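# Push pedestal through self-closing door into yellow bay

## Task

Move the wheeled pedestal through the door that closes by itself and leave it parked in the yellow taped bay in the far room. All four of its wheels must sit inside the tape and none may rest on the tape. The door must have swung shut before the scene is ended. Either robot or both may do the work. At the end every robot must have released the pedestal and backed away from it, and the result must hold without any robot propping it up. A robot that topples or is left leaning means failure.

## Robot and tools

Robots: r1 and r2 are identical Hello Robot Stretch 3 units. Each has a two-wheel differential base, 0.33 m long and 0.34 m wide, with a passive omni wheel at the back. It cannot move sideways. It spins about the point midway between the drive wheels, 0.05 m behind the front edge. A lift carries a telescoping arm up and down a mast, and the arm sticks out to the robot's RIGHT. To move the gripper forward you drive the base. When stowed (arm in, wrist folded) a spin sweeps a circle of about 0.28 m radius. An unfolded level wrist reaches past that circle.

Frames: the base frame sits on the floor between the drive wheels, with x forward, y left and z up. hand_pose is reported in it, at the closed-fingertip point. Odometry is the base frame where the scene began. Each robot reports only in its own frames, so the relative positions of the two robots show only in images, lidar_m, wrist_depth_mm and head_depth_mm.

Tool execute_actions: "actions" is a list holding at most one action. An empty list only returns the state and images. The action is a dict keyed by robot name, "r1" and/or "r2". Each robot's entry may contain "base", "joints" and "contact_limits". Everything in one action starts at once.
- base: exactly one key. translate_m is an offset in metres along the robot's own x axis, from -1 to 1, and forward is positive. rotate_rad is an in-place turn offset in radians, from -3.2 to 3.2, and counter-clockwise (left) is positive. Both count from the base position in the most recent state report.
- joints: absolute targets, one number per named joint. lift_m is 0 to 1.1 (arm height). arm_m is 0 to 0.52 (extension). wrist_yaw_rad is -1.345 to 4.42: 0 points along the arm, positive swings toward the front, and 3.0 folds it over the base. wrist_pitch_rad is -1.57 to 0.451, with 0 level and negative tipping the fingertips down. wrist_roll_rad is -2.911 to 2.911. gripper_m is -0.089 to 0.179, wider when higher; the real fingertip gap is somewhat smaller, and zero below 0.007. head_pan_rad is -3.953 to 1.73: 0 looks ahead, positive turns left, and -1.57 looks along the arm. head_tilt_rad is -1.53 to 0.419, with negative looking down.
- contact_limits: only arm_m, a motor-effort percentage from 1 to 100. The arm motion ends with contact_stop once its effort hits that value.
"cameras" picks the images returned: r1_/r2_ with head_camera, nav_camera or wrist_camera, or "all". Omitting it gives all of them, and [] gives none. An unknown key, an unknown camera or an out-of-range number rejects the whole call, and then nothing moves. Anything you leave out may keep pushing toward an earlier target. A single action runs at most 15 s.

Tool wait(seconds 0 to 10): issues no command and returns the same state and images. Use it to let the door finish closing. zoom_image(camera, region [x0,y0,x1,y1] in pixels, at most 504x504): gives a closer look at the latest full image from that camera. The head image is 896x504, nav is 672x504 and wrist is 644x364. finished_scene(scene number): ends the current scene for good, so call it only once the pedestal is in the bay, the door is shut and both robots are clear of it.

Reading results: base_status and joint_status tell how each motion ended. done means reached; for the base it means the wheels turned as commanded, even if they slipped. off_target means it stopped short and may still be pushing. After contact_stop, time_out or torque_fault the old target is dropped. A lift or arm that met firm resistance stops and goes limp until you command it again. on_its_own covers joints not commanded in this call, and its "held at" gives the target, not the position. motor_effort is a percentage, positive toward higher joint values, with the peak in brackets. It is noisy and biased. Positive wheel effort means pushing forward. An effort at rest outside its normal range suggests pushing or carrying. base_odometry counts wheel turns only. turned_by_wheels and turned_by_imu give the turn since the last result. base_tilt is in degrees, forward and right positive, with a fixed offset of up to about 4 degrees. lidar_m has 12 sectors of 30 degrees each: the 1st is straight ahead and they run counter-clockwise (4th left, 7th back, 10th right). It scans a plane 0.17 m above the floor, reads 0.15 to 12 m, shows '-' for nothing, ignores glass and the robot's own body, but sees the other robot. A low lift can hide sectors 5, 6, 9 and 10. wrist_depth_mm and head_depth_mm are 7x7 grids of median depth, read from the top left; the head grid follows the image as sent, which is sideways.

Speed: the base runs up to 0.30 m/s and 1.9 rad/s only when stowed: lift_m under 0.30, arm_m under 0.03 and wrist_yaw_rad over 2.54. Otherwise it is held to 0.10 m/s and 0.63 rad/s. To fold or unfold the wrist safely, first put lift_m between 0.32 and 0.95, wrist_pitch_rad at -0.4 and roll near 0. Once folded, the lift may go down to 0.25. If yaw is below -0.4, keep pitch at -0.5 or lower.

Gripper: to grasp, command a width below the object's size. To let go, command at least 0.02 more than where the fingers closed on it. Neither the reading nor done confirms a grasp.

Hazards: never let the two robots press together. There is no contact report, and any further drive after touching presses hard. The two bases travel slightly different distances (up to 2.5 cm per metre), which strains a load carried by both. Pushing with the gripper high (above roughly 0.45 m) against something that will not move, driving while holding something fixed, or snagging furniture, especially when reversing, can tip a robot. If base_tilt shows a lean, back out in small steps, free the gripper and lower lift_m to about 0.2. Wrists that strain for seconds go limp for 10 s (torque_fault). Avoid drops, slams and hard hits. The simulation keeps running while you compose a reply, and the robots hold their last commands. If one call reports a stop, the rest of that reply's motion calls are skipped.

Each tool is called as name(argument=value, ...), one argument or row to a line, values as JSON.

## Session

execute_actions(
  actions=[],
)

Scene clock: 0.00 s.
r1.base_odometry: x=+0.000 y=+0.000 heading=+0.000 (m, m, rad; r1's odometry frame)
r1.turned_by_wheels: +0.000 (rad since the last result)
r1.turned_by_imu: +0.000 (rad since the last result)
r1.base_tilt: forward=+2.5 right=+0.5 (deg)
r1.lidar_m: 1.67 2.56 3.29 1.60 1.27 1.26 0.96 0.76 0.76 0.82 1.24 1.55
r1.head_depth_mm: 1454 1454 1468 1458 1477 1486 1491 / 1548 1554 1564 1579 1597 1604 1597 / 1667 1674 1689 1706 1703 1714 1725 / 1780 1818 1827 1838 1844 1862 1837 / 1912 1970 1972 1983 2001 2029 1906 / 1936 2183 2178 2197 2191 2236 1885 / 1958 2401 2412 2432 2459 2415 1892
r1.base_status: not commanded
r1.joint_positions: lift_m=+0.518 arm_m=-0.002 wrist_yaw_rad=+2.978 wrist_pitch_rad=-0.475 wrist_roll_rad=+0.001 gripper_m=+0.037 head_pan_rad=-0.011 head_tilt_rad=+0.011
r1.joint_status: not commanded
r1.motor_effort: left_wheel=-1 right_wheel=+0 lift_m=+34 arm_m=+1 wrist_yaw_rad=-1 wrist_pitch_rad=+4 wrist_roll_rad=+0 gripper_m=+0 head_pan_rad=+0 head_tilt_rad=+2 (%)
r1.hand_pose: x=+0.0141 y=+0.0714 z=+0.5182 quat_wxyz=(+0.222, +0.699, +0.110, +0.671) (m; r1's base frame)
r1.wrist_depth_mm: 993 - - - - - - / - - - - - - - / - - - - - - - / - - - - - 968 970 / 898 887 877 842 848 831 822 / 756 736 - 722 - 710 706 / 675 648 - 648 634 627 623
r2.base_odometry: x=+0.000 y=+0.000 heading=+0.000 (m, m, rad; r2's odometry frame)
r2.turned_by_wheels: +0.000 (rad since the last result)
r2.turned_by_imu: +0.000 (rad since the last result)
r2.base_tilt: forward=+0.0 right=-0.8 (deg)
r2.lidar_m: 2.73 2.62 2.54 2.80 2.37 2.36 1.41 1.19 1.19 1.34 2.22 2.42
r2.head_depth_mm: 2087 2495 2492 2490 2494 2453 2334 / 2094 2672 2668 2698 2657 2651 2314 / 2117 2858 2902 2919 2911 2859 2314 / 2125 3081 3146 3153 3165 3119 2289 / 2136 3242 3543 3471 3484 3329 2279 / 2137 3304 3914 3889 3896 3308 2286 / 2057 3338 - - - 3291 2268
r2.base_status: not commanded
r2.joint_positions: lift_m=+0.501 arm_m=+0.002 wrist_yaw_rad=+3.005 wrist_pitch_rad=-0.510 wrist_roll_rad=+0.013 gripper_m=+0.037 head_pan_rad=-0.014 head_tilt_rad=+0.012
r2.joint_status: not commanded
r2.motor_effort: left_wheel=+0 right_wheel=-1 lift_m=+29 arm_m=-1 wrist_yaw_rad=+0 wrist_pitch_rad=+7 wrist_roll_rad=+0 gripper_m=+0 head_pan_rad=+0 head_tilt_rad=+2 (%)
r2.hand_pose: x=+0.0076 y=+0.0626 z=+0.4932 quat_wxyz=(+0.226, +0.699, +0.130, +0.666) (m; r2's base frame)
r2.wrist_depth_mm: - - - - - - - / - - - - - - - / - - - - - - - / 878 880 921 943 947 - - / 754 759 - 789 816 815 848 / 661 661 - 682 703 708 720 / 568 581 - 609 595 606 623
pictures: r1_head_camera (sideways: a quarter turn clockwise sets it upright), r1_nav_camera (sideways: a quarter turn counterclockwise sets it upright), r1_wrist_camera, r2_head_camera (sideways: a quarter turn clockwise sets it upright), r2_nav_camera (sideways: a quarter turn counterclockwise sets it upright), r2_wrist_camera
Images, in order (width x height): r1_head_camera 896x504, r1_nav_camera 672x504, r1_wrist_camera 644x364, r2_head_camera 896x504, r2_nav_camera 672x504, r2_wrist_camera 644x364.

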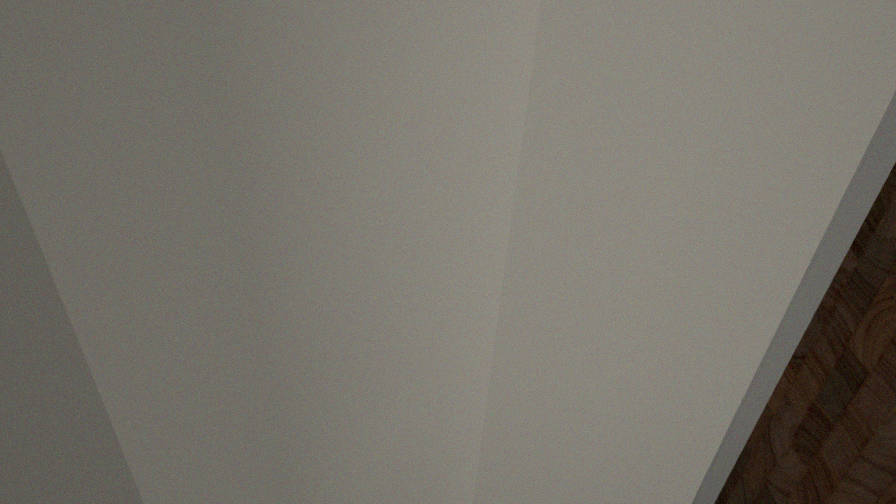

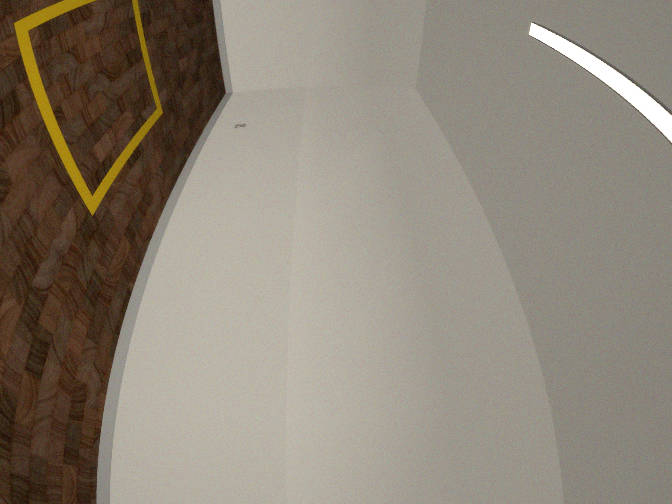

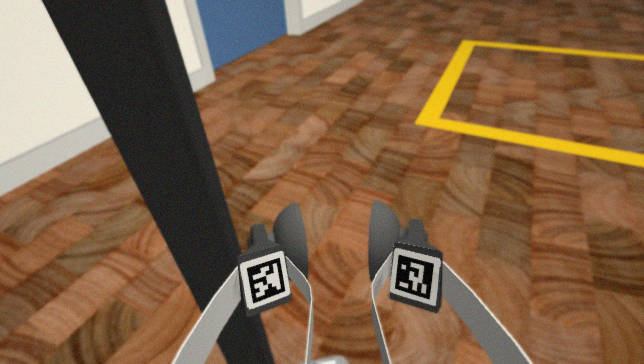

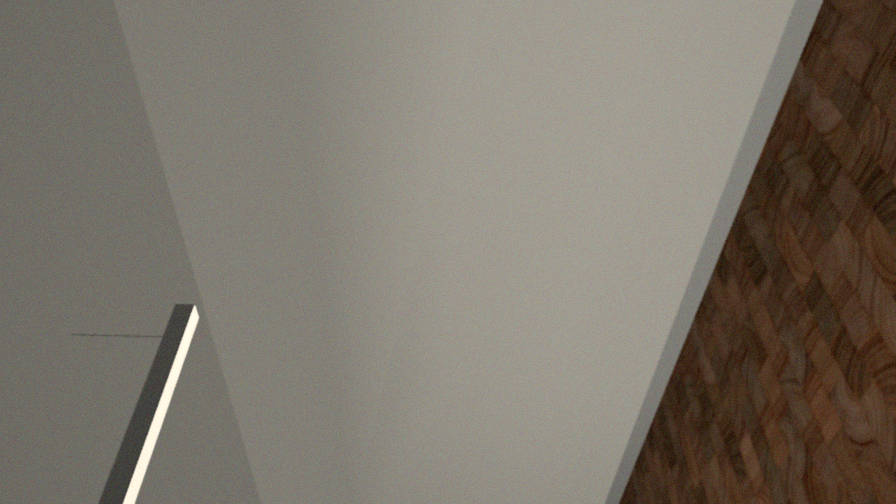

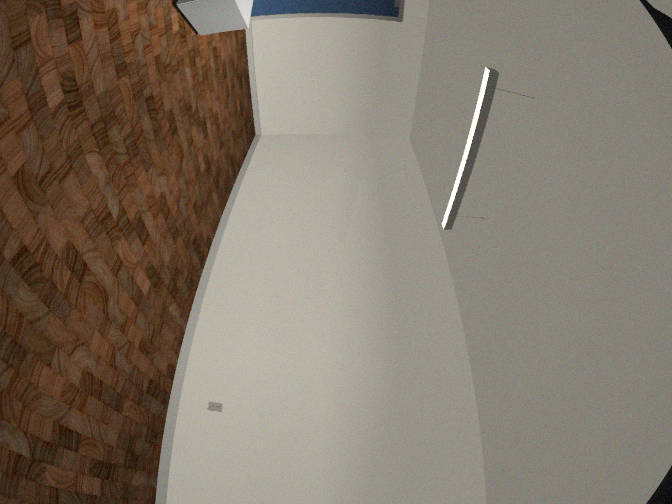

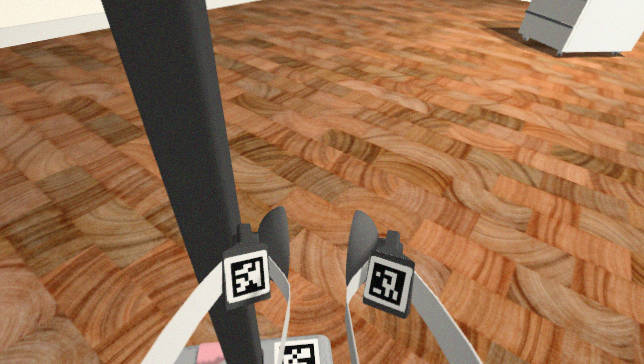

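execute_actions(
  actions=[
    {"r1":{"joints":{"head_pan_rad":1.2,"head_tilt_rad":-0.5}},"r2":{"joints":{"head_pan_rad":1.2,"head_tilt_rad":-0.5}}},
  ],
  cameras=["r1_head_camera","r1_nav_camera","r2_head_camera","r2_nav_camera"],
)

Scene clock: 2.73 s.
r1.base_odometry: x=+0.000 y=+0.000 heading=+0.000 (m, m, rad; r1's odometry frame)
r1.turned_by_wheels: +0.000 (rad since the last result)
r1.turned_by_imu: +0.000 (rad since the last result)
r1.base_tilt: forward=+2.3 right=+0.5 (deg)
r1.lidar_m: 1.68 2.57 3.29 1.60 1.27 1.26 0.95 0.76 0.76 0.82 1.25 1.55
r1.head_depth_mm: 3100 3423 3647 2494 1851 1477 1224 / 3204 3527 3673 2467 1855 1463 1226 / 3293 3638 3674 2439 1818 1458 1212 / 3346 3705 3608 2418 1803 1439 1211 / 2886 3156 3176 2396 1793 1444 1206 / 2268 2431 2626 2369 1776 1433 1201 / 1925 2053 2235 2259 1796 1428 1202
r1.base_status: not commanded
r1.joint_positions: lift_m=+0.518 arm_m=-0.002 wrist_yaw_rad=+2.978 wrist_pitch_rad=-0.475 wrist_roll_rad=+0.001 gripper_m=+0.037 head_pan_rad=+1.193 head_tilt_rad=-0.493
r1.joint_status: all done
r1.motor_effort: left_wheel=-1(1) right_wheel=+0(0) lift_m=+33(33) arm_m=+1(1) wrist_yaw_rad=+1(0) wrist_pitch_rad=+4(4) wrist_roll_rad=+0(1) gripper_m=+1(1) head_pan_rad=+3(48) head_tilt_rad=-4(37) (%)
r1.hand_pose: x=+0.0141 y=+0.0714 z=+0.5182 quat_wxyz=(+0.222, +0.699, +0.110, +0.671) (m; r1's base frame)
r1.wrist_depth_mm: 993 - - - - - - / - - - - - - - / - - - - - - - / - - - - - 984 982 / 924 873 878 853 864 831 823 / 756 763 - 731 - 722 717 / 649 661 - 642 639 619 616
r2.base_odometry: x=+0.000 y=+0.000 heading=+0.000 (m, m, rad; r2's odometry frame)
r2.turned_by_wheels: +0.000 (rad since the last result)
r2.turned_by_imu: +0.000 (rad since the last result)
r2.base_tilt: forward=+0.0 right=-0.9 (deg)
r2.lidar_m: 2.75 2.63 2.54 2.81 2.37 2.36 1.41 1.19 1.18 1.34 2.22 2.42
r2.head_depth_mm: 3831 - 2745 2553 1948 1580 1327 / - - 3613 2569 1942 1582 1330 / - - 3627 2523 1941 1577 1323 / - - 3602 2538 1931 1564 1316 / - - 3577 2506 1921 1575 1316 / 3647 3873 3561 2504 1923 1559 1312 / 3182 3371 3334 2474 1907 1552 1310
r2.base_status: not commanded
r2.joint_positions: lift_m=+0.501 arm_m=+0.002 wrist_yaw_rad=+3.005 wrist_pitch_rad=-0.510 wrist_roll_rad=+0.013 gripper_m=+0.037 head_pan_rad=+1.193 head_tilt_rad=-0.493
r2.joint_status: all done
r2.motor_effort: left_wheel=+0(0) right_wheel=-1(1) lift_m=+29(29) arm_m=+0(0) wrist_yaw_rad=-1(0) wrist_pitch_rad=+7(6) wrist_roll_rad=+0(0) gripper_m=+0(0) head_pan_rad=+4(49) head_tilt_rad=-5(45) (%)
r2.hand_pose: x=+0.0076 y=+0.0626 z=+0.4932 quat_wxyz=(+0.226, +0.699, +0.130, +0.666) (m; r2's base frame)
r2.wrist_depth_mm: - - - - - - - / - - - - - - - / - - - - - - - / 881 894 932 927 935 - - / 741 780 - 789 807 829 835 / 649 670 - 685 716 706 715 / 573 583 - 606 606 613 627
pictures: r1_head_camera (sideways: a quarter turn clockwise sets it upright), r1_nav_camera (sideways: a quarter turn counterclockwise sets it upright), r2_head_camera (sideways: a quarter turn clockwise sets it upright), r2_nav_camera (sideways: a quarter turn counterclockwise sets it upright)
Images, in order (width x height): r1_head_camera 896x504, r1_nav_camera 672x504, r2_head_camera 896x504, r2_nav_camera 672x504.

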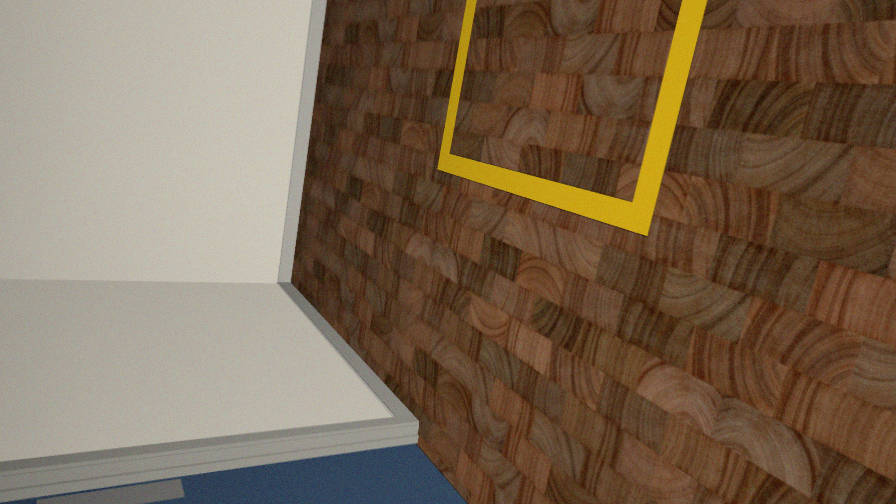

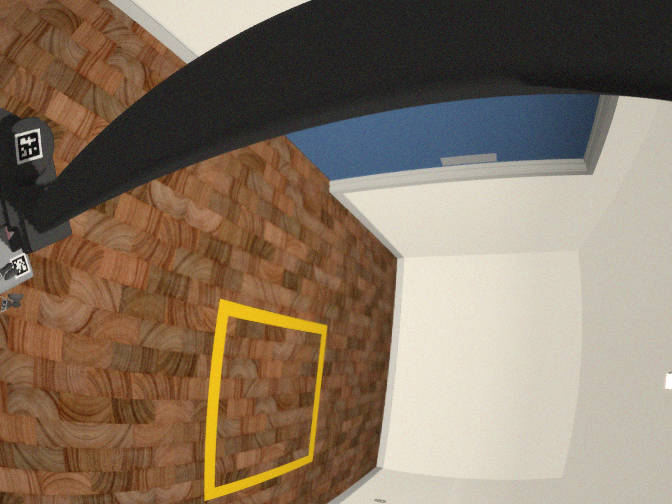

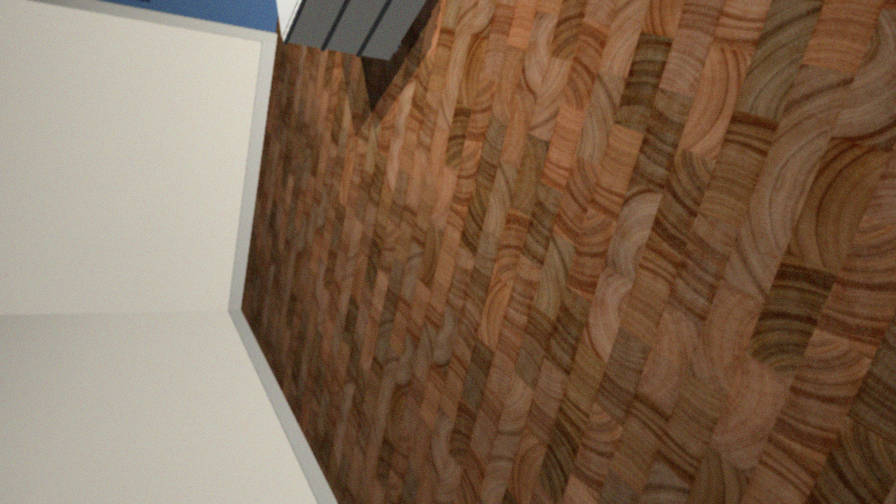

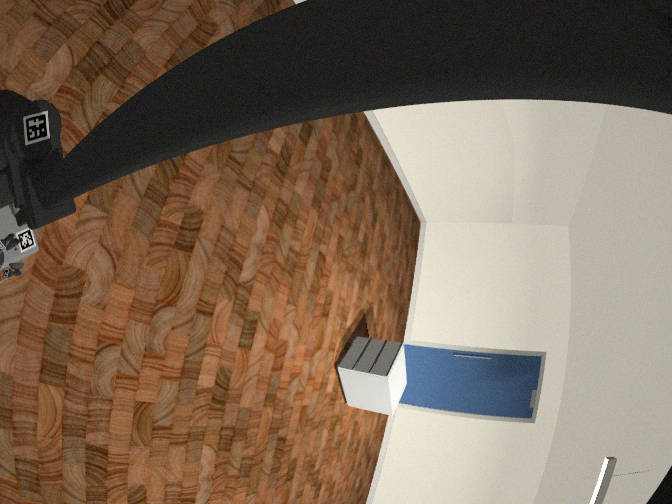

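execute_actions(
  actions=[
    {"r1":{"joints":{"head_pan_rad":1.73,"head_tilt_rad":-0.3}},"r2":{"joints":{"head_pan_rad":0.8,"head_tilt_rad":-0.25}}},
  ],
  cameras=["r1_head_camera","r1_nav_camera","r2_head_camera","r2_nav_camera"],
)

Scene clock: 6.67 s.
r1.base_odometry: x=+0.000 y=+0.000 heading=+0.000 (m, m, rad; r1's odometry frame)
r1.turned_by_wheels: +0.000 (rad since the last result)
r1.turned_by_imu: +0.001 (rad since the last result)
r1.base_tilt: forward=+2.5 right=+0.5 (deg)
r1.lidar_m: 1.68 2.56 3.29 1.59 1.27 1.26 0.95 0.76 0.76 0.82 1.24 1.55
r1.head_depth_mm: 2123 2396 2701 2995 2355 1744 1387 / 1958 2111 2301 2510 2321 1733 1386 / 1777 1915 2081 2300 2300 1713 1372 / 1588 1712 1863 2004 2113 1698 1372 / 1352 1433 1558 1673 1826 1690 1350 / 1248 1321 1404 1502 1631 1672 1351 / 1163 1232 1317 - - - -
r1.base_status: not commanded
r1.joint_positions: lift_m=+0.518 arm_m=-0.002 wrist_yaw_rad=+2.978 wrist_pitch_rad=-0.475 wrist_roll_rad=+0.001 gripper_m=+0.037 head_pan_rad=+1.712 head_tilt_rad=-0.310
r1.joint_status: all done
joint sent to its limit — the command would take r1.head_pan_rad past its upper limit, so that joint was sent only as far as its limit.
r1.motor_effort: left_wheel=-1(1) right_wheel=+0(0) lift_m=+33(34) arm_m=+1(1) wrist_yaw_rad=+0(1) wrist_pitch_rad=+4(4) wrist_roll_rad=+1(1) gripper_m=+0(1) head_pan_rad=+4(34) head_tilt_rad=+6(21) (%)
r1.hand_pose: x=+0.0141 y=+0.0714 z=+0.5182 quat_wxyz=(+0.222, +0.699, +0.110, +0.671) (m; r1's base frame)
r1.wrist_depth_mm: 966 - - - - - - / - - - - - - - / - - - - - - - / - - - - - 990 967 / 861 891 888 858 873 817 803 / 751 743 - 722 - 701 696 / 660 645 - 640 636 632 613
r2.base_odometry: x=+0.000 y=+0.000 heading=+0.000 (m, m, rad; r2's odometry frame)
r2.turned_by_wheels: +0.000 (rad since the last result)
r2.turned_by_imu: +0.000 (rad since the last result)
r2.base_tilt: forward=+0.1 right=-0.8 (deg)
r2.lidar_m: 2.73 2.62 2.55 2.80 2.37 2.36 1.40 1.19 1.19 1.34 2.22 2.43
r2.head_depth_mm: - - - - 2781 2057 1619 / - - - - 2762 2037 1611 / - - - 3058 2761 2024 1607 / - - - 2730 2661 2019 1589 / - - - - 2742 2019 1585 / - - - - 2739 1992 1580 / - - - - 2709 2010 1585
r2.base_status: not commanded
r2.joint_positions: lift_m=+0.501 arm_m=+0.002 wrist_yaw_rad=+3.005 wrist_pitch_rad=-0.510 wrist_roll_rad=+0.013 gripper_m=+0.037 head_pan_rad=+0.807 head_tilt_rad=-0.261
r2.joint_status: all done
r2.motor_effort: left_wheel=+0(0) right_wheel=-1(0) lift_m=+29(29) arm_m=+0(0) wrist_yaw_rad=+0(0) wrist_pitch_rad=+7(7) wrist_roll_rad=+1(1) gripper_m=+0(0) head_pan_rad=-4(32) head_tilt_rad=+7(29) (%)
r2.hand_pose: x=+0.0076 y=+0.0626 z=+0.4932 quat_wxyz=(+0.226, +0.699, +0.130, +0.666) (m; r2's base frame)
r2.wrist_depth_mm: - - - - - - - / - - - - - - - / - - - - - - - / 907 901 921 946 968 - - / 725 764 - 789 846 832 824 / 637 641 - 686 705 719 721 / 569 581 - 608 599 609 622
pictures: r1_head_camera (sideways: a quarter turn clockwise sets it upright), r1_nav_camera (sideways: a quarter turn counterclockwise sets it upright), r2_head_camera (sideways: a quarter turn clockwise sets it upright), r2_nav_camera (sideways: a quarter turn counterclockwise sets it upright)
Images, in order (width x height): r1_head_camera 896x504, r1_nav_camera 672x504, r2_head_camera 896x504, r2_nav_camera 672x504.

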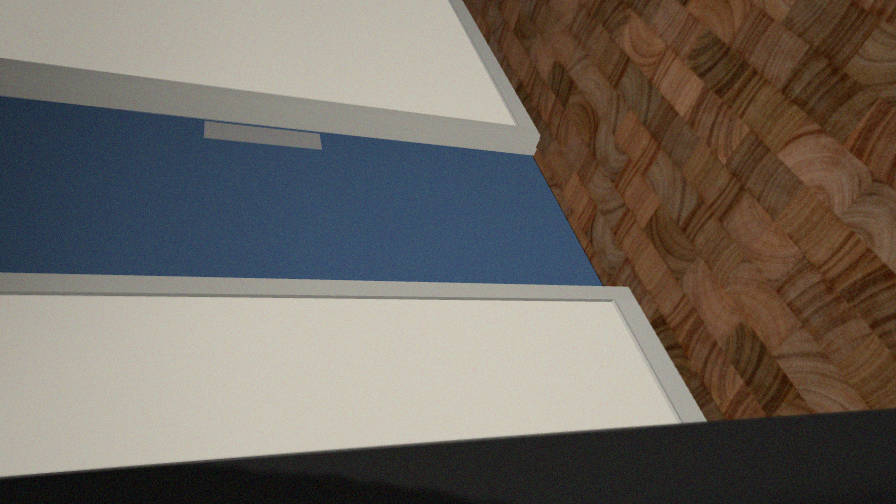

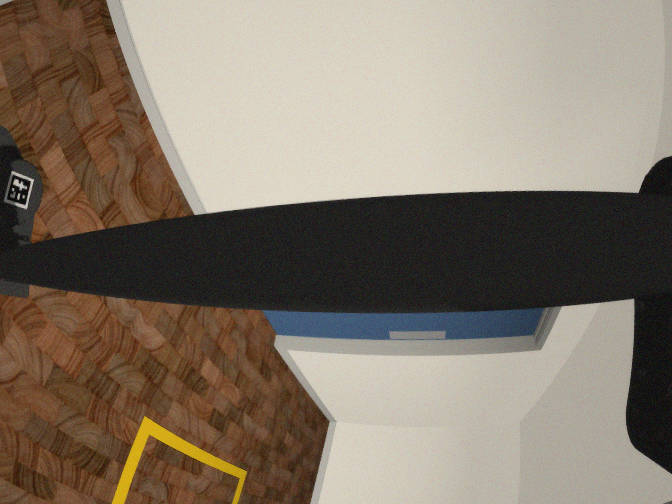

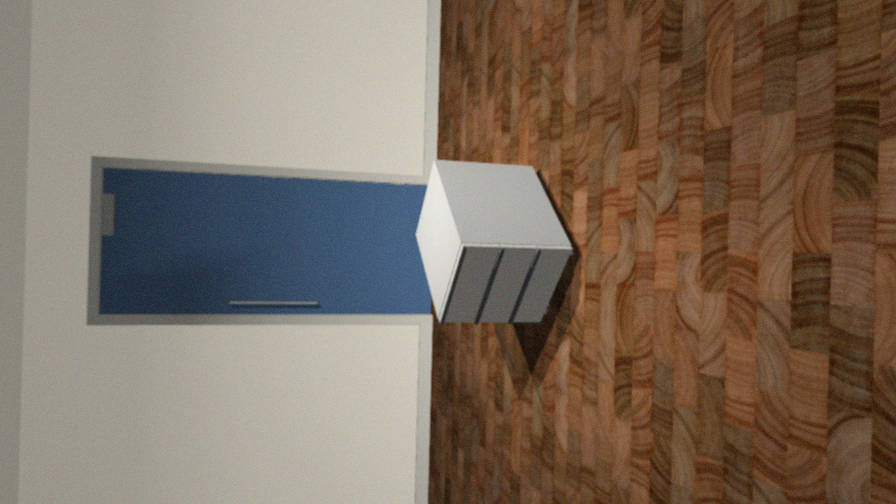

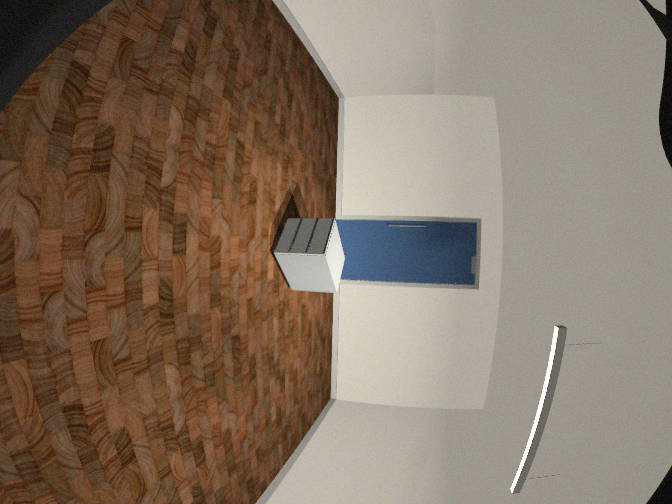

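execute_actions(
  actions=[
    {"r1":{"base":{"rotate_rad":1.17},"joints":{"lift_m":0.28,"head_pan_rad":0,"head_tilt_rad":-0.6}},"r2":{"base":{"rotate_rad":0.88},"joints":{"lift_m":0.28,"head_pan_rad":0,"head_tilt_rad":-0.4}}},
  ],
  cameras=["r1_nav_camera","r2_head_camera"],
)

execute_actions(
  actions=[
    {"r1":{"base":{"translate_m":1.0}},"r2":{"base":{"translate_m":1.0}}},
  ],
  cameras=["r1_nav_camera","r1_head_camera","r2_head_camera"],
)

Scene clock: 45.17 s.
r1.base_odometry: x=+0.000 y=+0.000 heading=+1.170 (m, m, rad; r1's odometry frame)
r1.turned_by_wheels: +1.170 (rad since the last result)
r1.turned_by_imu: +1.153 (rad since the last result)
r1.base_tilt: forward=+2.4 right=+0.5 (deg)
r1.lidar_m: 2.56 1.46 1.26 1.26 0.88 0.76 0.76 0.87 1.50 1.55 1.78 3.05
r1.head_depth_mm: 3135 3450 2965 2139 1676 1387 1174 / 3170 3527 2900 2112 1663 1370 1166 / 3346 3626 2858 2118 1648 1369 1161 / 3347 3754 2859 2085 1646 1355 1160 / 2985 3369 2805 2079 1631 1348 1155 / 2344 2541 2621 2065 1629 1338 1151 / 1972 2138 2321 2026 1614 1330 1141
r1.base_status: done
r1.joint_positions: lift_m=+0.281 arm_m=-0.002 wrist_yaw_rad=+2.978 wrist_pitch_rad=-0.475 wrist_roll_rad=+0.001 gripper_m=+0.037 head_pan_rad=+0.007 head_tilt_rad=-0.593
r1.joint_status: all done
r1.motor_effort: left_wheel=-4(9) right_wheel=+3(8) lift_m=+15(27) arm_m=+1(1) wrist_yaw_rad=+1(1) wrist_pitch_rad=+4(4) wrist_roll_rad=+1(0) gripper_m=+1(1) head_pan_rad=-4(48) head_tilt_rad=-4(29) (%)
r1.hand_pose: x=+0.0141 y=+0.0714 z=+0.2807 quat_wxyz=(+0.222, +0.699, +0.110, +0.671) (m; r1's base frame)
r1.wrist_depth_mm: 798 - - - - - - / 825 - - - - - 945 / 837 - 825 798 803 747 743 / 677 651 659 644 640 606 612 / 561 559 559 530 542 511 514 / 478 498 - - - 446 445 / - - - - 395 391 393
r2.base_odometry: x=+0.000 y=+0.000 heading=+0.880 (m, m, rad; r2's odometry frame)
r2.turned_by_wheels: +0.880 (rad since the last result)
r2.turned_by_imu: +0.903 (rad since the last result)
r2.base_tilt: forward=+0.0 right=-0.8 (deg)
r2.lidar_m: 2.55 3.15 2.41 2.36 1.59 1.21 1.18 1.25 1.80 2.42 2.56 3.69
r2.head_depth_mm: 3875 - - 3119 2203 1737 1432 / 3945 - - 2945 2232 1732 1426 / - - - 2676 2226 1731 1422 / - - - 2859 2205 1715 1420 / - - - 3058 2199 1709 1413 / - - - 3007 2176 1704 1403 / - - - 3008 2212 1706 1402
r2.base_status: done
r2.joint_positions: lift_m=+0.280 arm_m=+0.002 wrist_yaw_rad=+3.005 wrist_pitch_rad=-0.511 wrist_roll_rad=+0.013 gripper_m=+0.037 head_pan_rad=+0.007 head_tilt_rad=-0.395
r2.joint_status: all done
r2.motor_effort: left_wheel=-2(5) right_wheel=+3(8) lift_m=+19(22) arm_m=+0(0) wrist_yaw_rad=+0(0) wrist_pitch_rad=+7(7) wrist_roll_rad=+0(0) gripper_m=+0(0) head_pan_rad=-3(46) head_tilt_rad=-4(22) (%)
r2.hand_pose: x=+0.0076 y=+0.0625 z=+0.2727 quat_wxyz=(+0.226, +0.699, +0.130, +0.666) (m; r2's base frame)
r2.wrist_depth_mm: - - - - - - - / 887 905 947 - - - - / 699 701 746 756 778 814 818 / 570 574 608 615 618 638 659 / 488 503 - 539 529 529 551 / - - - - 458 461 464 / - - - - 391 403 413
pictures: r1_nav_camera (sideways: a quarter turn counterclockwise sets it upright), r2_head_camera (sideways: a quarter turn clockwise sets it upright)
Images, in order (width x height): r1_nav_camera 672x504, r2_head_camera 896x504.

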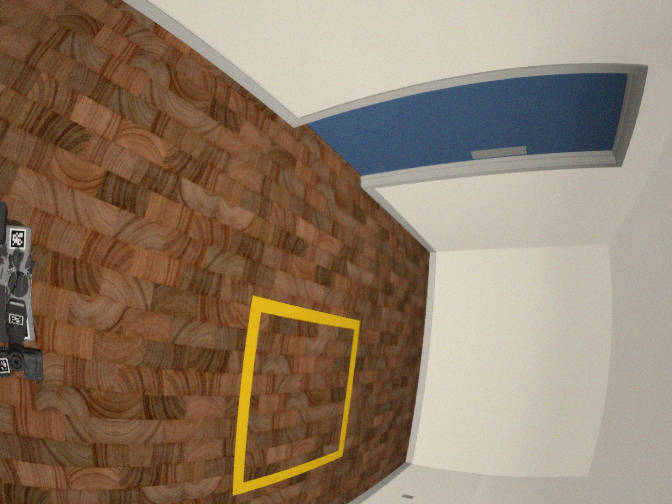

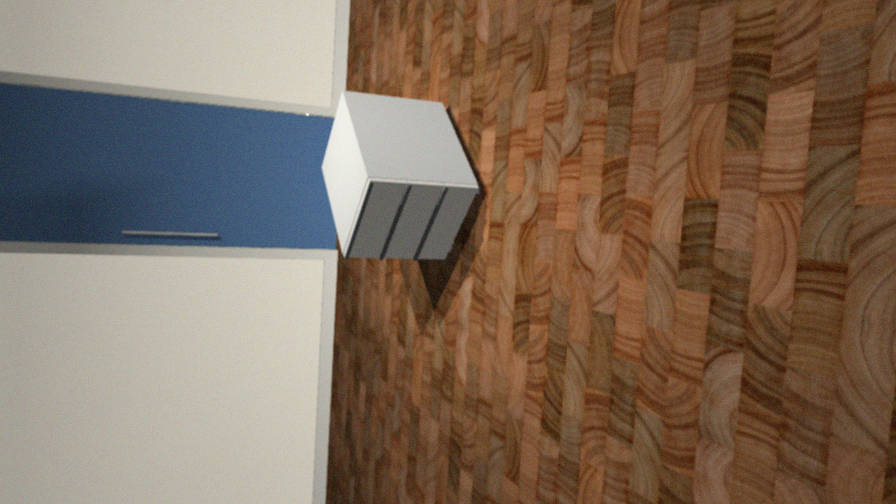

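Scene clock: 50.20 s.
r1.base_odometry: x=+0.390 y=+0.921 heading=+1.170 (m, m, rad; r1's odometry frame)
r1.turned_by_wheels: +0.000 (rad since the last result)
r1.turned_by_imu: +0.006 (rad since the last result)
r1.base_tilt: forward=+2.4 right=+0.5 (deg)
r1.lidar_m: 2.03 1.26 1.01 1.01 1.17 1.72 1.71 1.98 1.80 1.80 2.08 3.01
r1.head_depth_mm: 2389 2649 2815 2148 1668 1383 1176 / 2459 2685 2871 2108 1673 1368 1172 / 2482 2803 2853 2103 1656 1366 1164 / 2563 2856 2820 2073 1640 1361 1155 / 2353 2626 2643 2071 1647 1346 1159 / 1863 2013 2216 2047 1626 1341 1146 / 1544 1651 1758 1820 1607 1332 1143
r1.base_status: done
r1.joint_positions: lift_m=+0.281 arm_m=-0.002 wrist_yaw_rad=+2.978 wrist_pitch_rad=-0.475 wrist_roll_rad=+0.001 gripper_m=+0.037 head_pan_rad=+0.007 head_tilt_rad=-0.593
r1.joint_status: not commanded
r1.motor_effort: left_wheel=-5(12) right_wheel=+4(10) lift_m=+15(15) arm_m=+1(1) wrist_yaw_rad=+0(1) wrist_pitch_rad=+4(4) wrist_roll_rad=+0(0) gripper_m=+1(0) head_pan_rad=-4(4) head_tilt_rad=-4(4) (%)
r1.hand_pose: x=+0.0141 y=+0.0714 z=+0.2806 quat_wxyz=(+0.223, +0.699, +0.110, +0.671) (m; r1's base frame)
r1.wrist_depth_mm: - - - 986 980 - - / - - - - - - 963 / 861 - 798 799 766 753 764 / 672 656 645 636 628 610 602 / 564 547 561 543 545 513 513 / 481 500 - - - 443 441 / - - - - 398 401 385
r2.base_odometry: x=+0.637 y=+0.771 heading=+0.880 (m, m, rad; r2's odometry frame)
r2.turned_by_wheels: +0.000 (rad since the last result)
r2.turned_by_imu: +0.005 (rad since the last result)
r2.base_tilt: forward=+0.1 right=-0.8 (deg)
r2.lidar_m: 1.53 3.07 2.34 2.29 2.43 2.24 2.19 2.32 2.54 2.49 2.64 1.85
r2.head_depth_mm: 3032 3211 3441 2954 2143 1736 1426 / 3068 3267 3512 1922 1890 1732 1422 / 3090 3316 3531 1908 1800 1723 1420 / 3088 3344 3597 2745 1972 1718 1414 / 3143 3345 3633 3031 2191 1722 1409 / 3140 3393 3646 3014 2184 1712 1408 / 3206 3405 3744 3030 2182 1712 1405
r2.base_status: done
r2.joint_positions: lift_m=+0.280 arm_m=+0.002 wrist_yaw_rad=+3.005 wrist_pitch_rad=-0.511 wrist_roll_rad=+0.013 gripper_m=+0.037 head_pan_rad=+0.007 head_tilt_rad=-0.396
r2.joint_status: not commanded
r2.motor_effort: left_wheel=-2(6) right_wheel=+3(12) lift_m=+20(19) arm_m=+0(1) wrist_yaw_rad=+0(0) wrist_pitch_rad=+7(7) wrist_roll_rad=+0(1) gripper_m=+0(0) head_pan_rad=-4(4) head_tilt_rad=-3(4) (%)
r2.hand_pose: x=+0.0076 y=+0.0625 z=+0.2727 quat_wxyz=(+0.226, +0.699, +0.130, +0.666) (m; r2's base frame)
r2.wrist_depth_mm: - - - - - - - / 909 907 964 - - - - / 701 711 741 743 770 807 832 / 576 581 613 613 630 649 650 / 479 513 - 537 533 531 551 / - - - - 458 455 469 / - - - - 394 405 406
pictures: r1_head_camera (sideways: a quarter turn clockwise sets it upright), r1_nav_camera (sideways: a quarter turn counterclockwise sets it upright), r2_head_camera (sideways: a quarter turn clockwise sets it upright)
Images, in order (width x height): r1_head_camera 896x504, r1_nav_camera 672x504, r2_head_camera 896x504.

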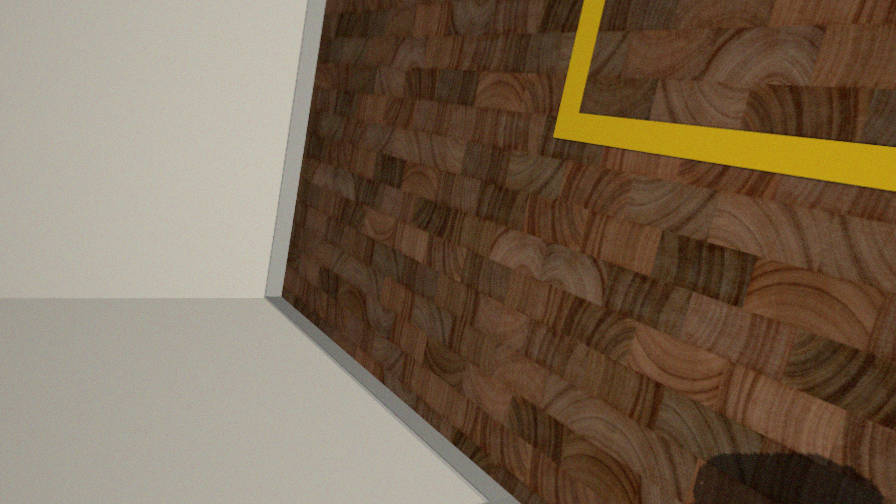

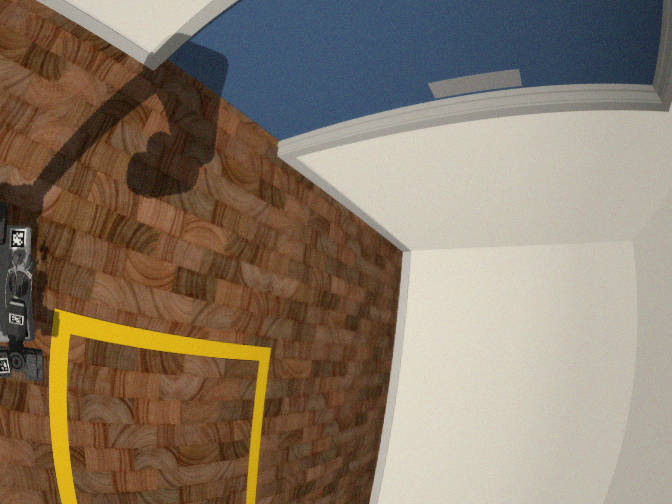

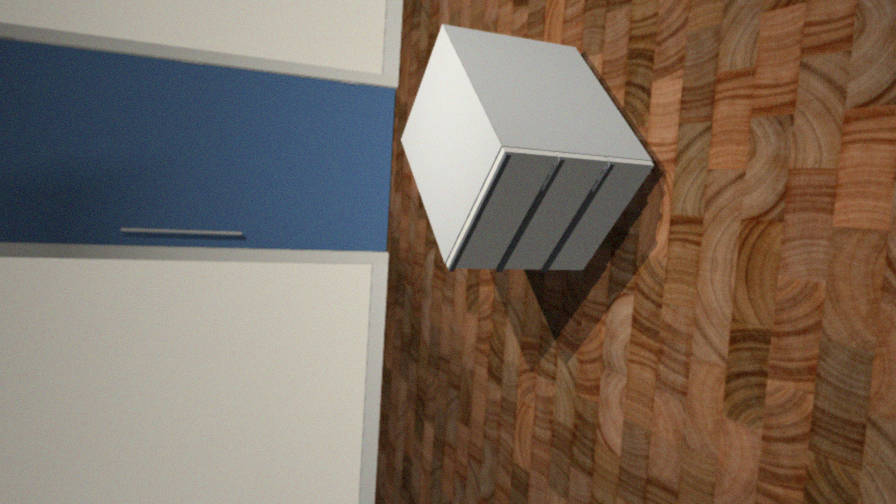

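execute_actions(
  actions=[
    {"r1":{"base":{"translate_m":0.66},"joints":{"head_tilt_rad":-0.8}},"r2":{"base":{"translate_m":1.0},"joints":{"head_tilt_rad":-0.9,"head_pan_rad":-0.3}}},
  ],
  cameras=["r1_nav_camera","r2_head_camera","r2_nav_camera"],
)

Scene clock: 65.10 s.
r1.base_odometry: x=+0.648 y=+1.528 heading=+1.170 (m, m, rad; r1's odometry frame)
r1.turned_by_wheels: +0.000 (rad since the last result)
r1.turned_by_imu: +0.005 (rad since the last result)
r1.base_tilt: forward=+2.4 right=+0.6 (deg)
r1.lidar_m: 1.69 0.96 0.92 0.92 0.98 1.70 2.34 2.28 1.96 1.97 2.28 2.39
r1.head_depth_mm: 1961 2247 2119 1713 1454 1259 1104 / 2001 2306 2095 1706 1431 1251 1108 / 2071 2365 2073 1704 1440 1240 1095 / 2132 2400 2045 1677 1421 1236 1089 / 2007 2276 2052 1657 1416 1227 1089 / 1592 1752 1880 1658 1409 1224 1081 / 1299 1416 1542 1566 1400 1213 1079
r1.base_status: done
r1.joint_positions: lift_m=+0.281 arm_m=-0.002 wrist_yaw_rad=+2.978 wrist_pitch_rad=-0.475 wrist_roll_rad=+0.001 gripper_m=+0.037 head_pan_rad=+0.007 head_tilt_rad=-0.791
r1.joint_status: all done
r1.motor_effort: left_wheel=-5(12) right_wheel=+4(11) lift_m=+15(15) arm_m=+1(1) wrist_yaw_rad=+0(0) wrist_pitch_rad=+4(4) wrist_roll_rad=+0(0) gripper_m=+0(1) head_pan_rad=-3(4) head_tilt_rad=-5(24) (%)
r1.hand_pose: x=+0.0141 y=+0.0713 z=+0.2806 quat_wxyz=(+0.223, +0.699, +0.110, +0.671) (m; r1's base frame)
r1.wrist_depth_mm: 896 - 903 935 884 843 774 / 981 - 962 961 967 911 851 / 844 - 796 821 770 748 742 / 655 659 644 646 612 616 598 / 561 554 559 538 542 525 509 / 480 501 - - - 449 448 / - - - - 398 396 391
r2.base_odometry: x=+1.275 y=+1.541 heading=+0.880 (m, m, rad; r2's odometry frame)
r2.turned_by_wheels: +0.000 (rad since the last result)
r2.turned_by_imu: +0.005 (rad since the last result)
r2.base_tilt: forward=+0.0 right=-0.8 (deg)
r2.lidar_m: 0.59 2.81 2.27 2.22 2.36 3.28 3.22 3.42 2.61 2.56 2.72 0.55
r2.head_depth_mm: 2528 2207 1799 1594 1389 1251 1132 / 2497 2184 1162 1465 1398 1245 1130 / 2499 2165 1131 1002 1329 1242 1123 / 2460 2172 1125 989 1149 1247 1129 / 2418 2176 1123 1015 1327 1243 1127 / 2423 2167 1823 1108 1366 1245 1129 / 2353 2171 1824 1570 1396 1236 1123
r2.base_status: done
r2.joint_positions: lift_m=+0.280 arm_m=+0.002 wrist_yaw_rad=+3.005 wrist_pitch_rad=-0.511 wrist_roll_rad=+0.013 gripper_m=+0.037 head_pan_rad=-0.293 head_tilt_rad=-0.889
r2.joint_status: all done
r2.motor_effort: left_wheel=-2(5) right_wheel=+3(12) lift_m=+20(20) arm_m=+0(0) wrist_yaw_rad=+0(0) wrist_pitch_rad=+7(7) wrist_roll_rad=+0(0) gripper_m=+0(0) head_pan_rad=-3(27) head_tilt_rad=-7(45) (%)
r2.hand_pose: x=+0.0076 y=+0.0625 z=+0.2727 quat_wxyz=(+0.226, +0.699, +0.130, +0.666) (m; r2's base frame)
r2.wrist_depth_mm: - - - - - - - / 888 914 940 - - - - / 712 702 735 760 772 803 827 / 570 575 601 613 632 634 654 / 493 503 - 530 535 534 537 / - - - - 453 460 470 / - - - - 394 404 407
pictures: r1_nav_camera (sideways: a quarter turn counterclockwise sets it upright), r2_head_camera (sideways: a quarter turn clockwise sets it upright), r2_nav_camera (sideways: a quarter turn counterclockwise sets it upright)
Images, in order (width x height): r1_nav_camera 672x504, r2_head_camera 896x504, r2_nav_camera 672x504.

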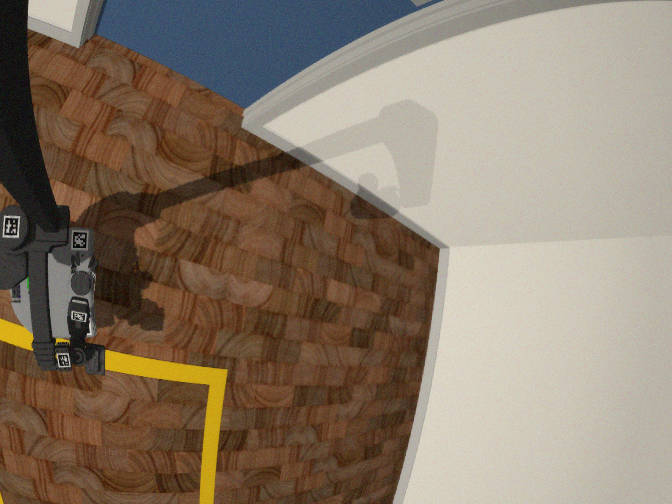

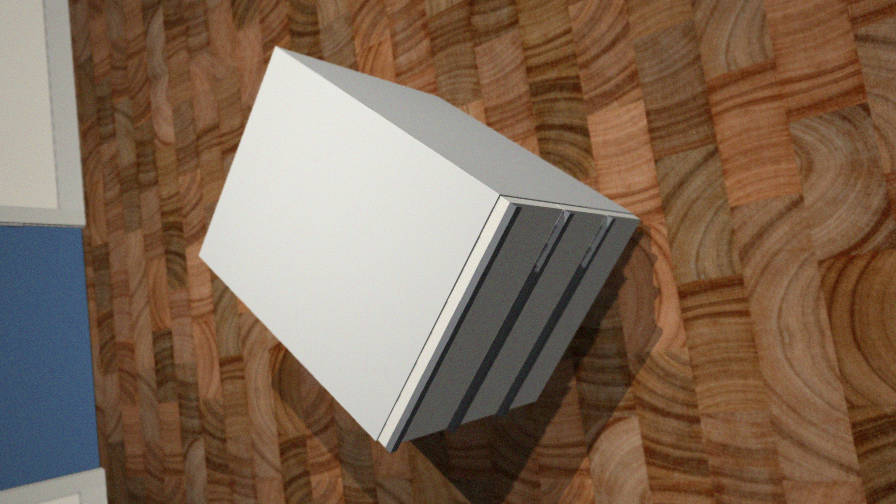

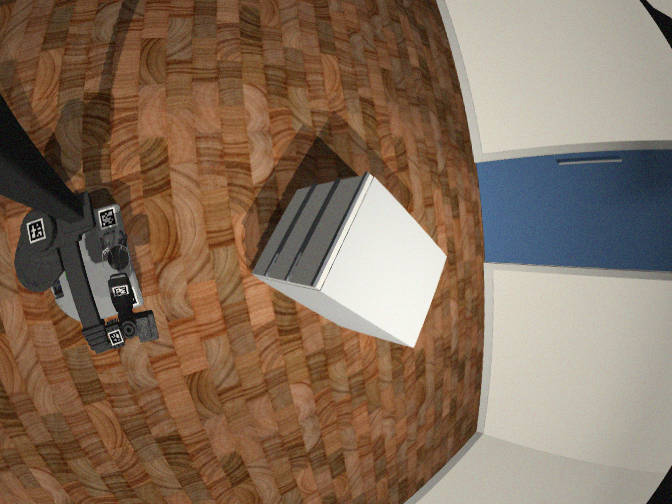

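execute_actions(
  actions=[
    {"r1":{"base":{"rotate_rad":1.35},"joints":{"head_tilt_rad":-0.7}},"r2":{"base":{"translate_m":0.3}}},
  ],
  cameras=["r1_nav_camera"],
)

execute_actions(
  actions=[
    {"r1":{"base":{"translate_m":0.6}},"r2":{"base":{"rotate_rad":-0.425},"joints":{"head_tilt_rad":-1.2,"head_pan_rad":0}}},
  ],
  cameras=["r1_nav_camera","r2_head_camera","r2_nav_camera"],
)

Scene clock: 76.57 s.
r1.base_odometry: x=+0.648 y=+1.528 heading=+2.519 (m, m, rad; r1's odometry frame)
r1.turned_by_wheels: +1.350 (rad since the last result)
r1.turned_by_imu: +1.328 (rad since the last result)
r1.base_tilt: forward=+2.4 right=+0.5 (deg)
r1.lidar_m: 0.92 0.93 1.24 2.35 2.46 2.02 1.97 2.06 2.46 2.39 1.15 0.95
r1.head_depth_mm: 743 844 985 1149 1348 1297 1137 / 747 851 989 1185 1420 1286 1128 / 749 856 994 1191 1443 1287 1116 / 755 861 1001 1206 1432 1280 1119 / 758 866 1007 1209 1418 1268 1113 / 759 868 1011 1225 1424 1263 1102 / 765 874 992 1160 1375 1257 1098
r1.base_status: done
r1.joint_positions: lift_m=+0.281 arm_m=-0.002 wrist_yaw_rad=+2.978 wrist_pitch_rad=-0.475 wrist_roll_rad=+0.001 gripper_m=+0.037 head_pan_rad=+0.007 head_tilt_rad=-0.704
r1.joint_status: all done
r1.motor_effort: left_wheel=-4(13) right_wheel=+3(10) lift_m=+15(15) arm_m=+1(2) wrist_yaw_rad=+0(0) wrist_pitch_rad=+4(4) wrist_roll_rad=+0(0) gripper_m=+1(0) head_pan_rad=-4(4) head_tilt_rad=+1(14) (%)
r1.hand_pose: x=+0.0141 y=+0.0713 z=+0.2806 quat_wxyz=(+0.223, +0.699, +0.110, +0.671) (m; r1's base frame)
r1.wrist_depth_mm: - - - - - - 890 / - - - - - 980 877 / 860 - 804 794 776 740 751 / 685 645 656 633 627 609 607 / 556 545 559 554 539 520 516 / 478 489 - - - 445 439 / - - - - 391 392 386
r2.base_odometry: x=+1.466 y=+1.772 heading=+0.879 (m, m, rad; r2's odometry frame)
r2.turned_by_wheels: +0.000 (rad since the last result)
r2.turned_by_imu: +0.002 (rad since the last result)
r2.base_tilt: forward=+0.0 right=-0.8 (deg)
r2.lidar_m: 0.34 2.48 2.24 2.20 2.34 3.41 3.53 3.42 2.64 2.59 0.29 0.29
r2.head_depth_mm: 2358 2172 1843 979 1337 1255 1133 / 2290 2192 1847 976 863 807 1130 / 2225 2174 1130 980 863 794 1097 / 2212 2175 1839 973 859 900 1128 / 2166 2153 1831 996 857 1074 1123 / 2138 2156 1814 1581 905 1226 1123 / 2120 2141 1822 1578 1387 1242 1123
r2.base_status: done
r2.joint_positions: lift_m=+0.280 arm_m=+0.002 wrist_yaw_rad=+3.005 wrist_pitch_rad=-0.511 wrist_roll_rad=+0.013 gripper_m=+0.037 head_pan_rad=-0.293 head_tilt_rad=-0.890
r2.joint_status: not commanded
r2.motor_effort: left_wheel=-2(5) right_wheel=+3(11) lift_m=+19(20) arm_m=-1(0) wrist_yaw_rad=+0(0) wrist_pitch_rad=+8(7) wrist_roll_rad=+0(1) gripper_m=+0(0) head_pan_rad=-4(3) head_tilt_rad=-7(7) (%)
r2.hand_pose: x=+0.0076 y=+0.0625 z=+0.2727 quat_wxyz=(+0.226, +0.699, +0.130, +0.666) (m; r2's base frame)
r2.wrist_depth_mm: - - - - - - - / 881 914 970 - - - - / 700 720 743 756 787 821 818 / 577 575 592 621 615 643 656 / 496 508 - 531 529 537 544 / - - - - 460 462 468 / - - - - 393 404 405
pictures: r1_nav_camera (sideways: a quarter turn counterclockwise sets it upright)
Images, in order (width x height): r1_nav_camera 672x504.

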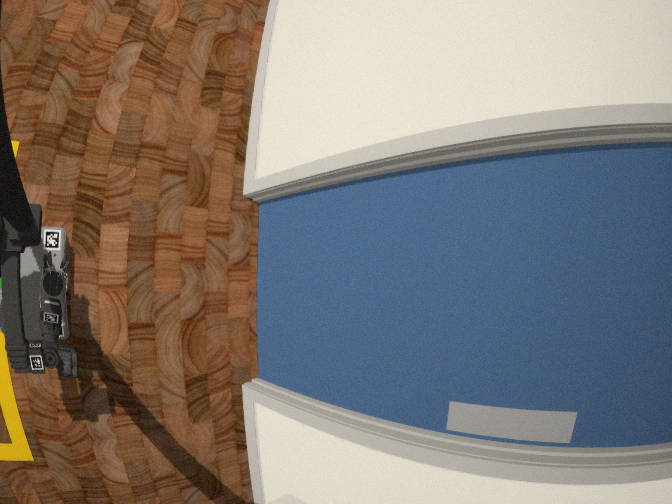

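Scene clock: 80.27 s.
r1.base_odometry: x=+0.161 y=+1.878 heading=+2.519 (m, m, rad; r1's odometry frame)
r1.turned_by_wheels: +0.000 (rad since the last result)
r1.turned_by_imu: +0.004 (rad since the last result)
r1.base_tilt: forward=+2.4 right=+0.5 (deg)
r1.lidar_m: 0.33 0.34 0.46 1.14 2.44 2.63 2.56 2.69 2.49 0.84 0.45 0.34
r1.head_depth_mm: - 285 315 377 467 617 898 / - 287 318 380 473 626 920 / - 286 320 383 479 635 940 / - 287 322 386 483 643 960 / - 289 324 390 489 653 981 / - 291 327 393 493 661 995 / - 291 329 396 497 671 1018
r1.base_status: done
r1.joint_positions: lift_m=+0.281 arm_m=-0.002 wrist_yaw_rad=+2.978 wrist_pitch_rad=-0.475 wrist_roll_rad=+0.001 gripper_m=+0.037 head_pan_rad=+0.007 head_tilt_rad=-0.703
r1.joint_status: not commanded
r1.motor_effort: left_wheel=-5(11) right_wheel=+4(11) lift_m=+15(15) arm_m=+1(0) wrist_yaw_rad=-1(0) wrist_pitch_rad=+4(4) wrist_roll_rad=+0(0) gripper_m=+1(1) head_pan_rad=-4(3) head_tilt_rad=+1(2) (%)
r1.hand_pose: x=+0.0141 y=+0.0713 z=+0.2806 quat_wxyz=(+0.223, +0.699, +0.110, +0.671) (m; r1's base frame)
r1.wrist_depth_mm: - - - - 607 419 345 / - - - - 644 462 351 / 870 - 835 792 638 492 361 / 671 648 648 640 587 520 364 / 559 541 552 542 547 511 376 / 478 505 - - - 449 383 / - - - - 399 391 374
r2.base_odometry: x=+1.466 y=+1.772 heading=+0.455 (m, m, rad; r2's odometry frame)
r2.turned_by_wheels: -0.425 (rad since the last result)
r2.turned_by_imu: -0.434 (rad since the last result)
r2.base_tilt: forward=+0.0 right=-0.9 (deg)
r2.lidar_m: 0.29 0.36 2.57 2.21 2.20 2.43 3.56 3.52 3.19 2.60 2.59 0.29
r2.head_depth_mm: 1661 977 1442 1335 1253 1187 1121 / 1663 943 885 1324 1253 1200 - / 1652 945 873 824 1237 1199 - / 1020 941 879 833 1239 1205 - / 1663 940 873 910 1250 1205 - / 1656 1544 874 1062 1251 1182 - / 1651 1535 1432 1321 1257 1177 1132
r2.base_status: done
r2.joint_positions: lift_m=+0.280 arm_m=+0.002 wrist_yaw_rad=+3.005 wrist_pitch_rad=-0.511 wrist_roll_rad=+0.013 gripper_m=+0.037 head_pan_rad=-0.007 head_tilt_rad=-1.185
r2.joint_status: all done
r2.motor_effort: left_wheel=+2(7) right_wheel=-4(11) lift_m=+20(20) arm_m=+0(0) wrist_yaw_rad=+0(0) wrist_pitch_rad=+7(7) wrist_roll_rad=+0(0) gripper_m=+0(0) head_pan_rad=+4(28) head_tilt_rad=-10(36) (%)
r2.hand_pose: x=+0.0076 y=+0.0625 z=+0.2727 quat_wxyz=(+0.226, +0.699, +0.130, +0.666) (m; r2's base frame)
r2.wrist_depth_mm: - - - - - - - / 877 903 993 - - - - / 706 705 739 758 794 794 759 / 571 577 600 610 627 644 419 / 484 505 - 537 527 537 398 / - - - - 454 460 382 / - - - - 394 401 387
pictures: r1_nav_camera (sideways: a quarter turn counterclockwise sets it upright), r2_head_camera (sideways: a quarter turn clockwise sets it upright), r2_nav_camera (sideways: a quarter turn counterclockwise sets it upright)
Images, in order (width x height): r1_nav_camera 672x504, r2_head_camera 896x504, r2_nav_camera 672x504.

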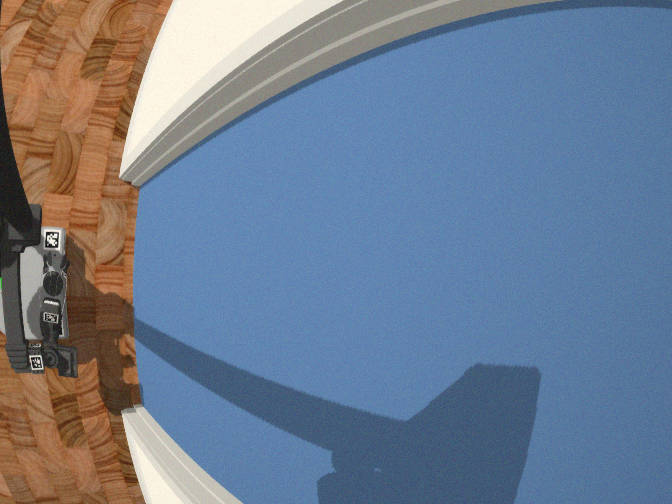

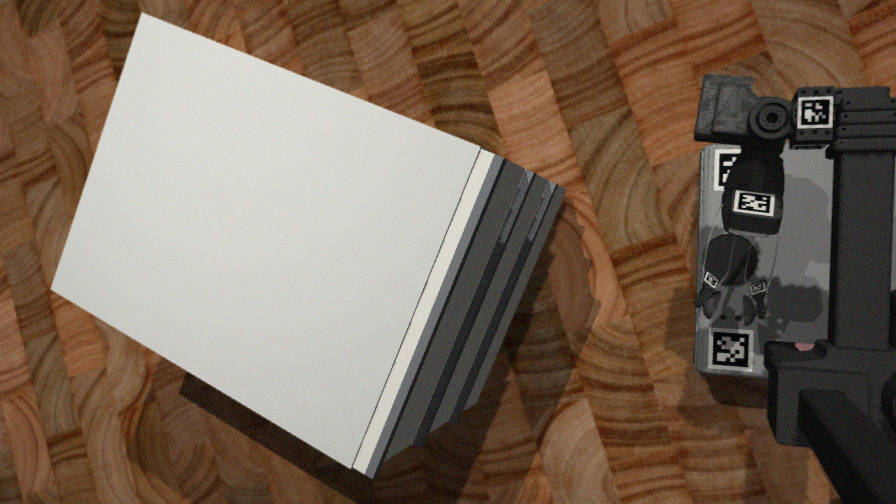

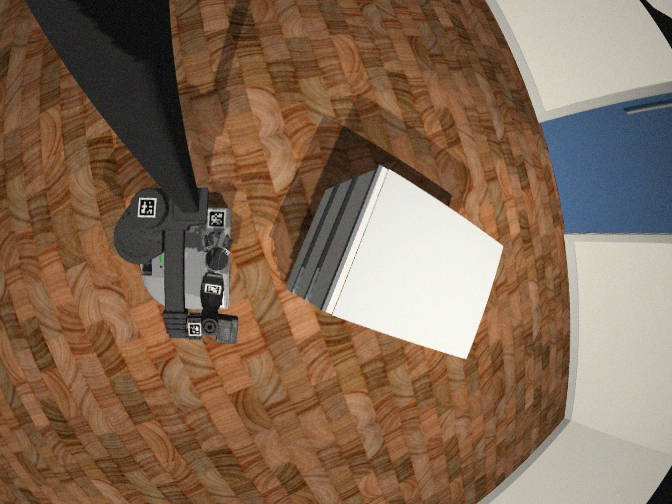

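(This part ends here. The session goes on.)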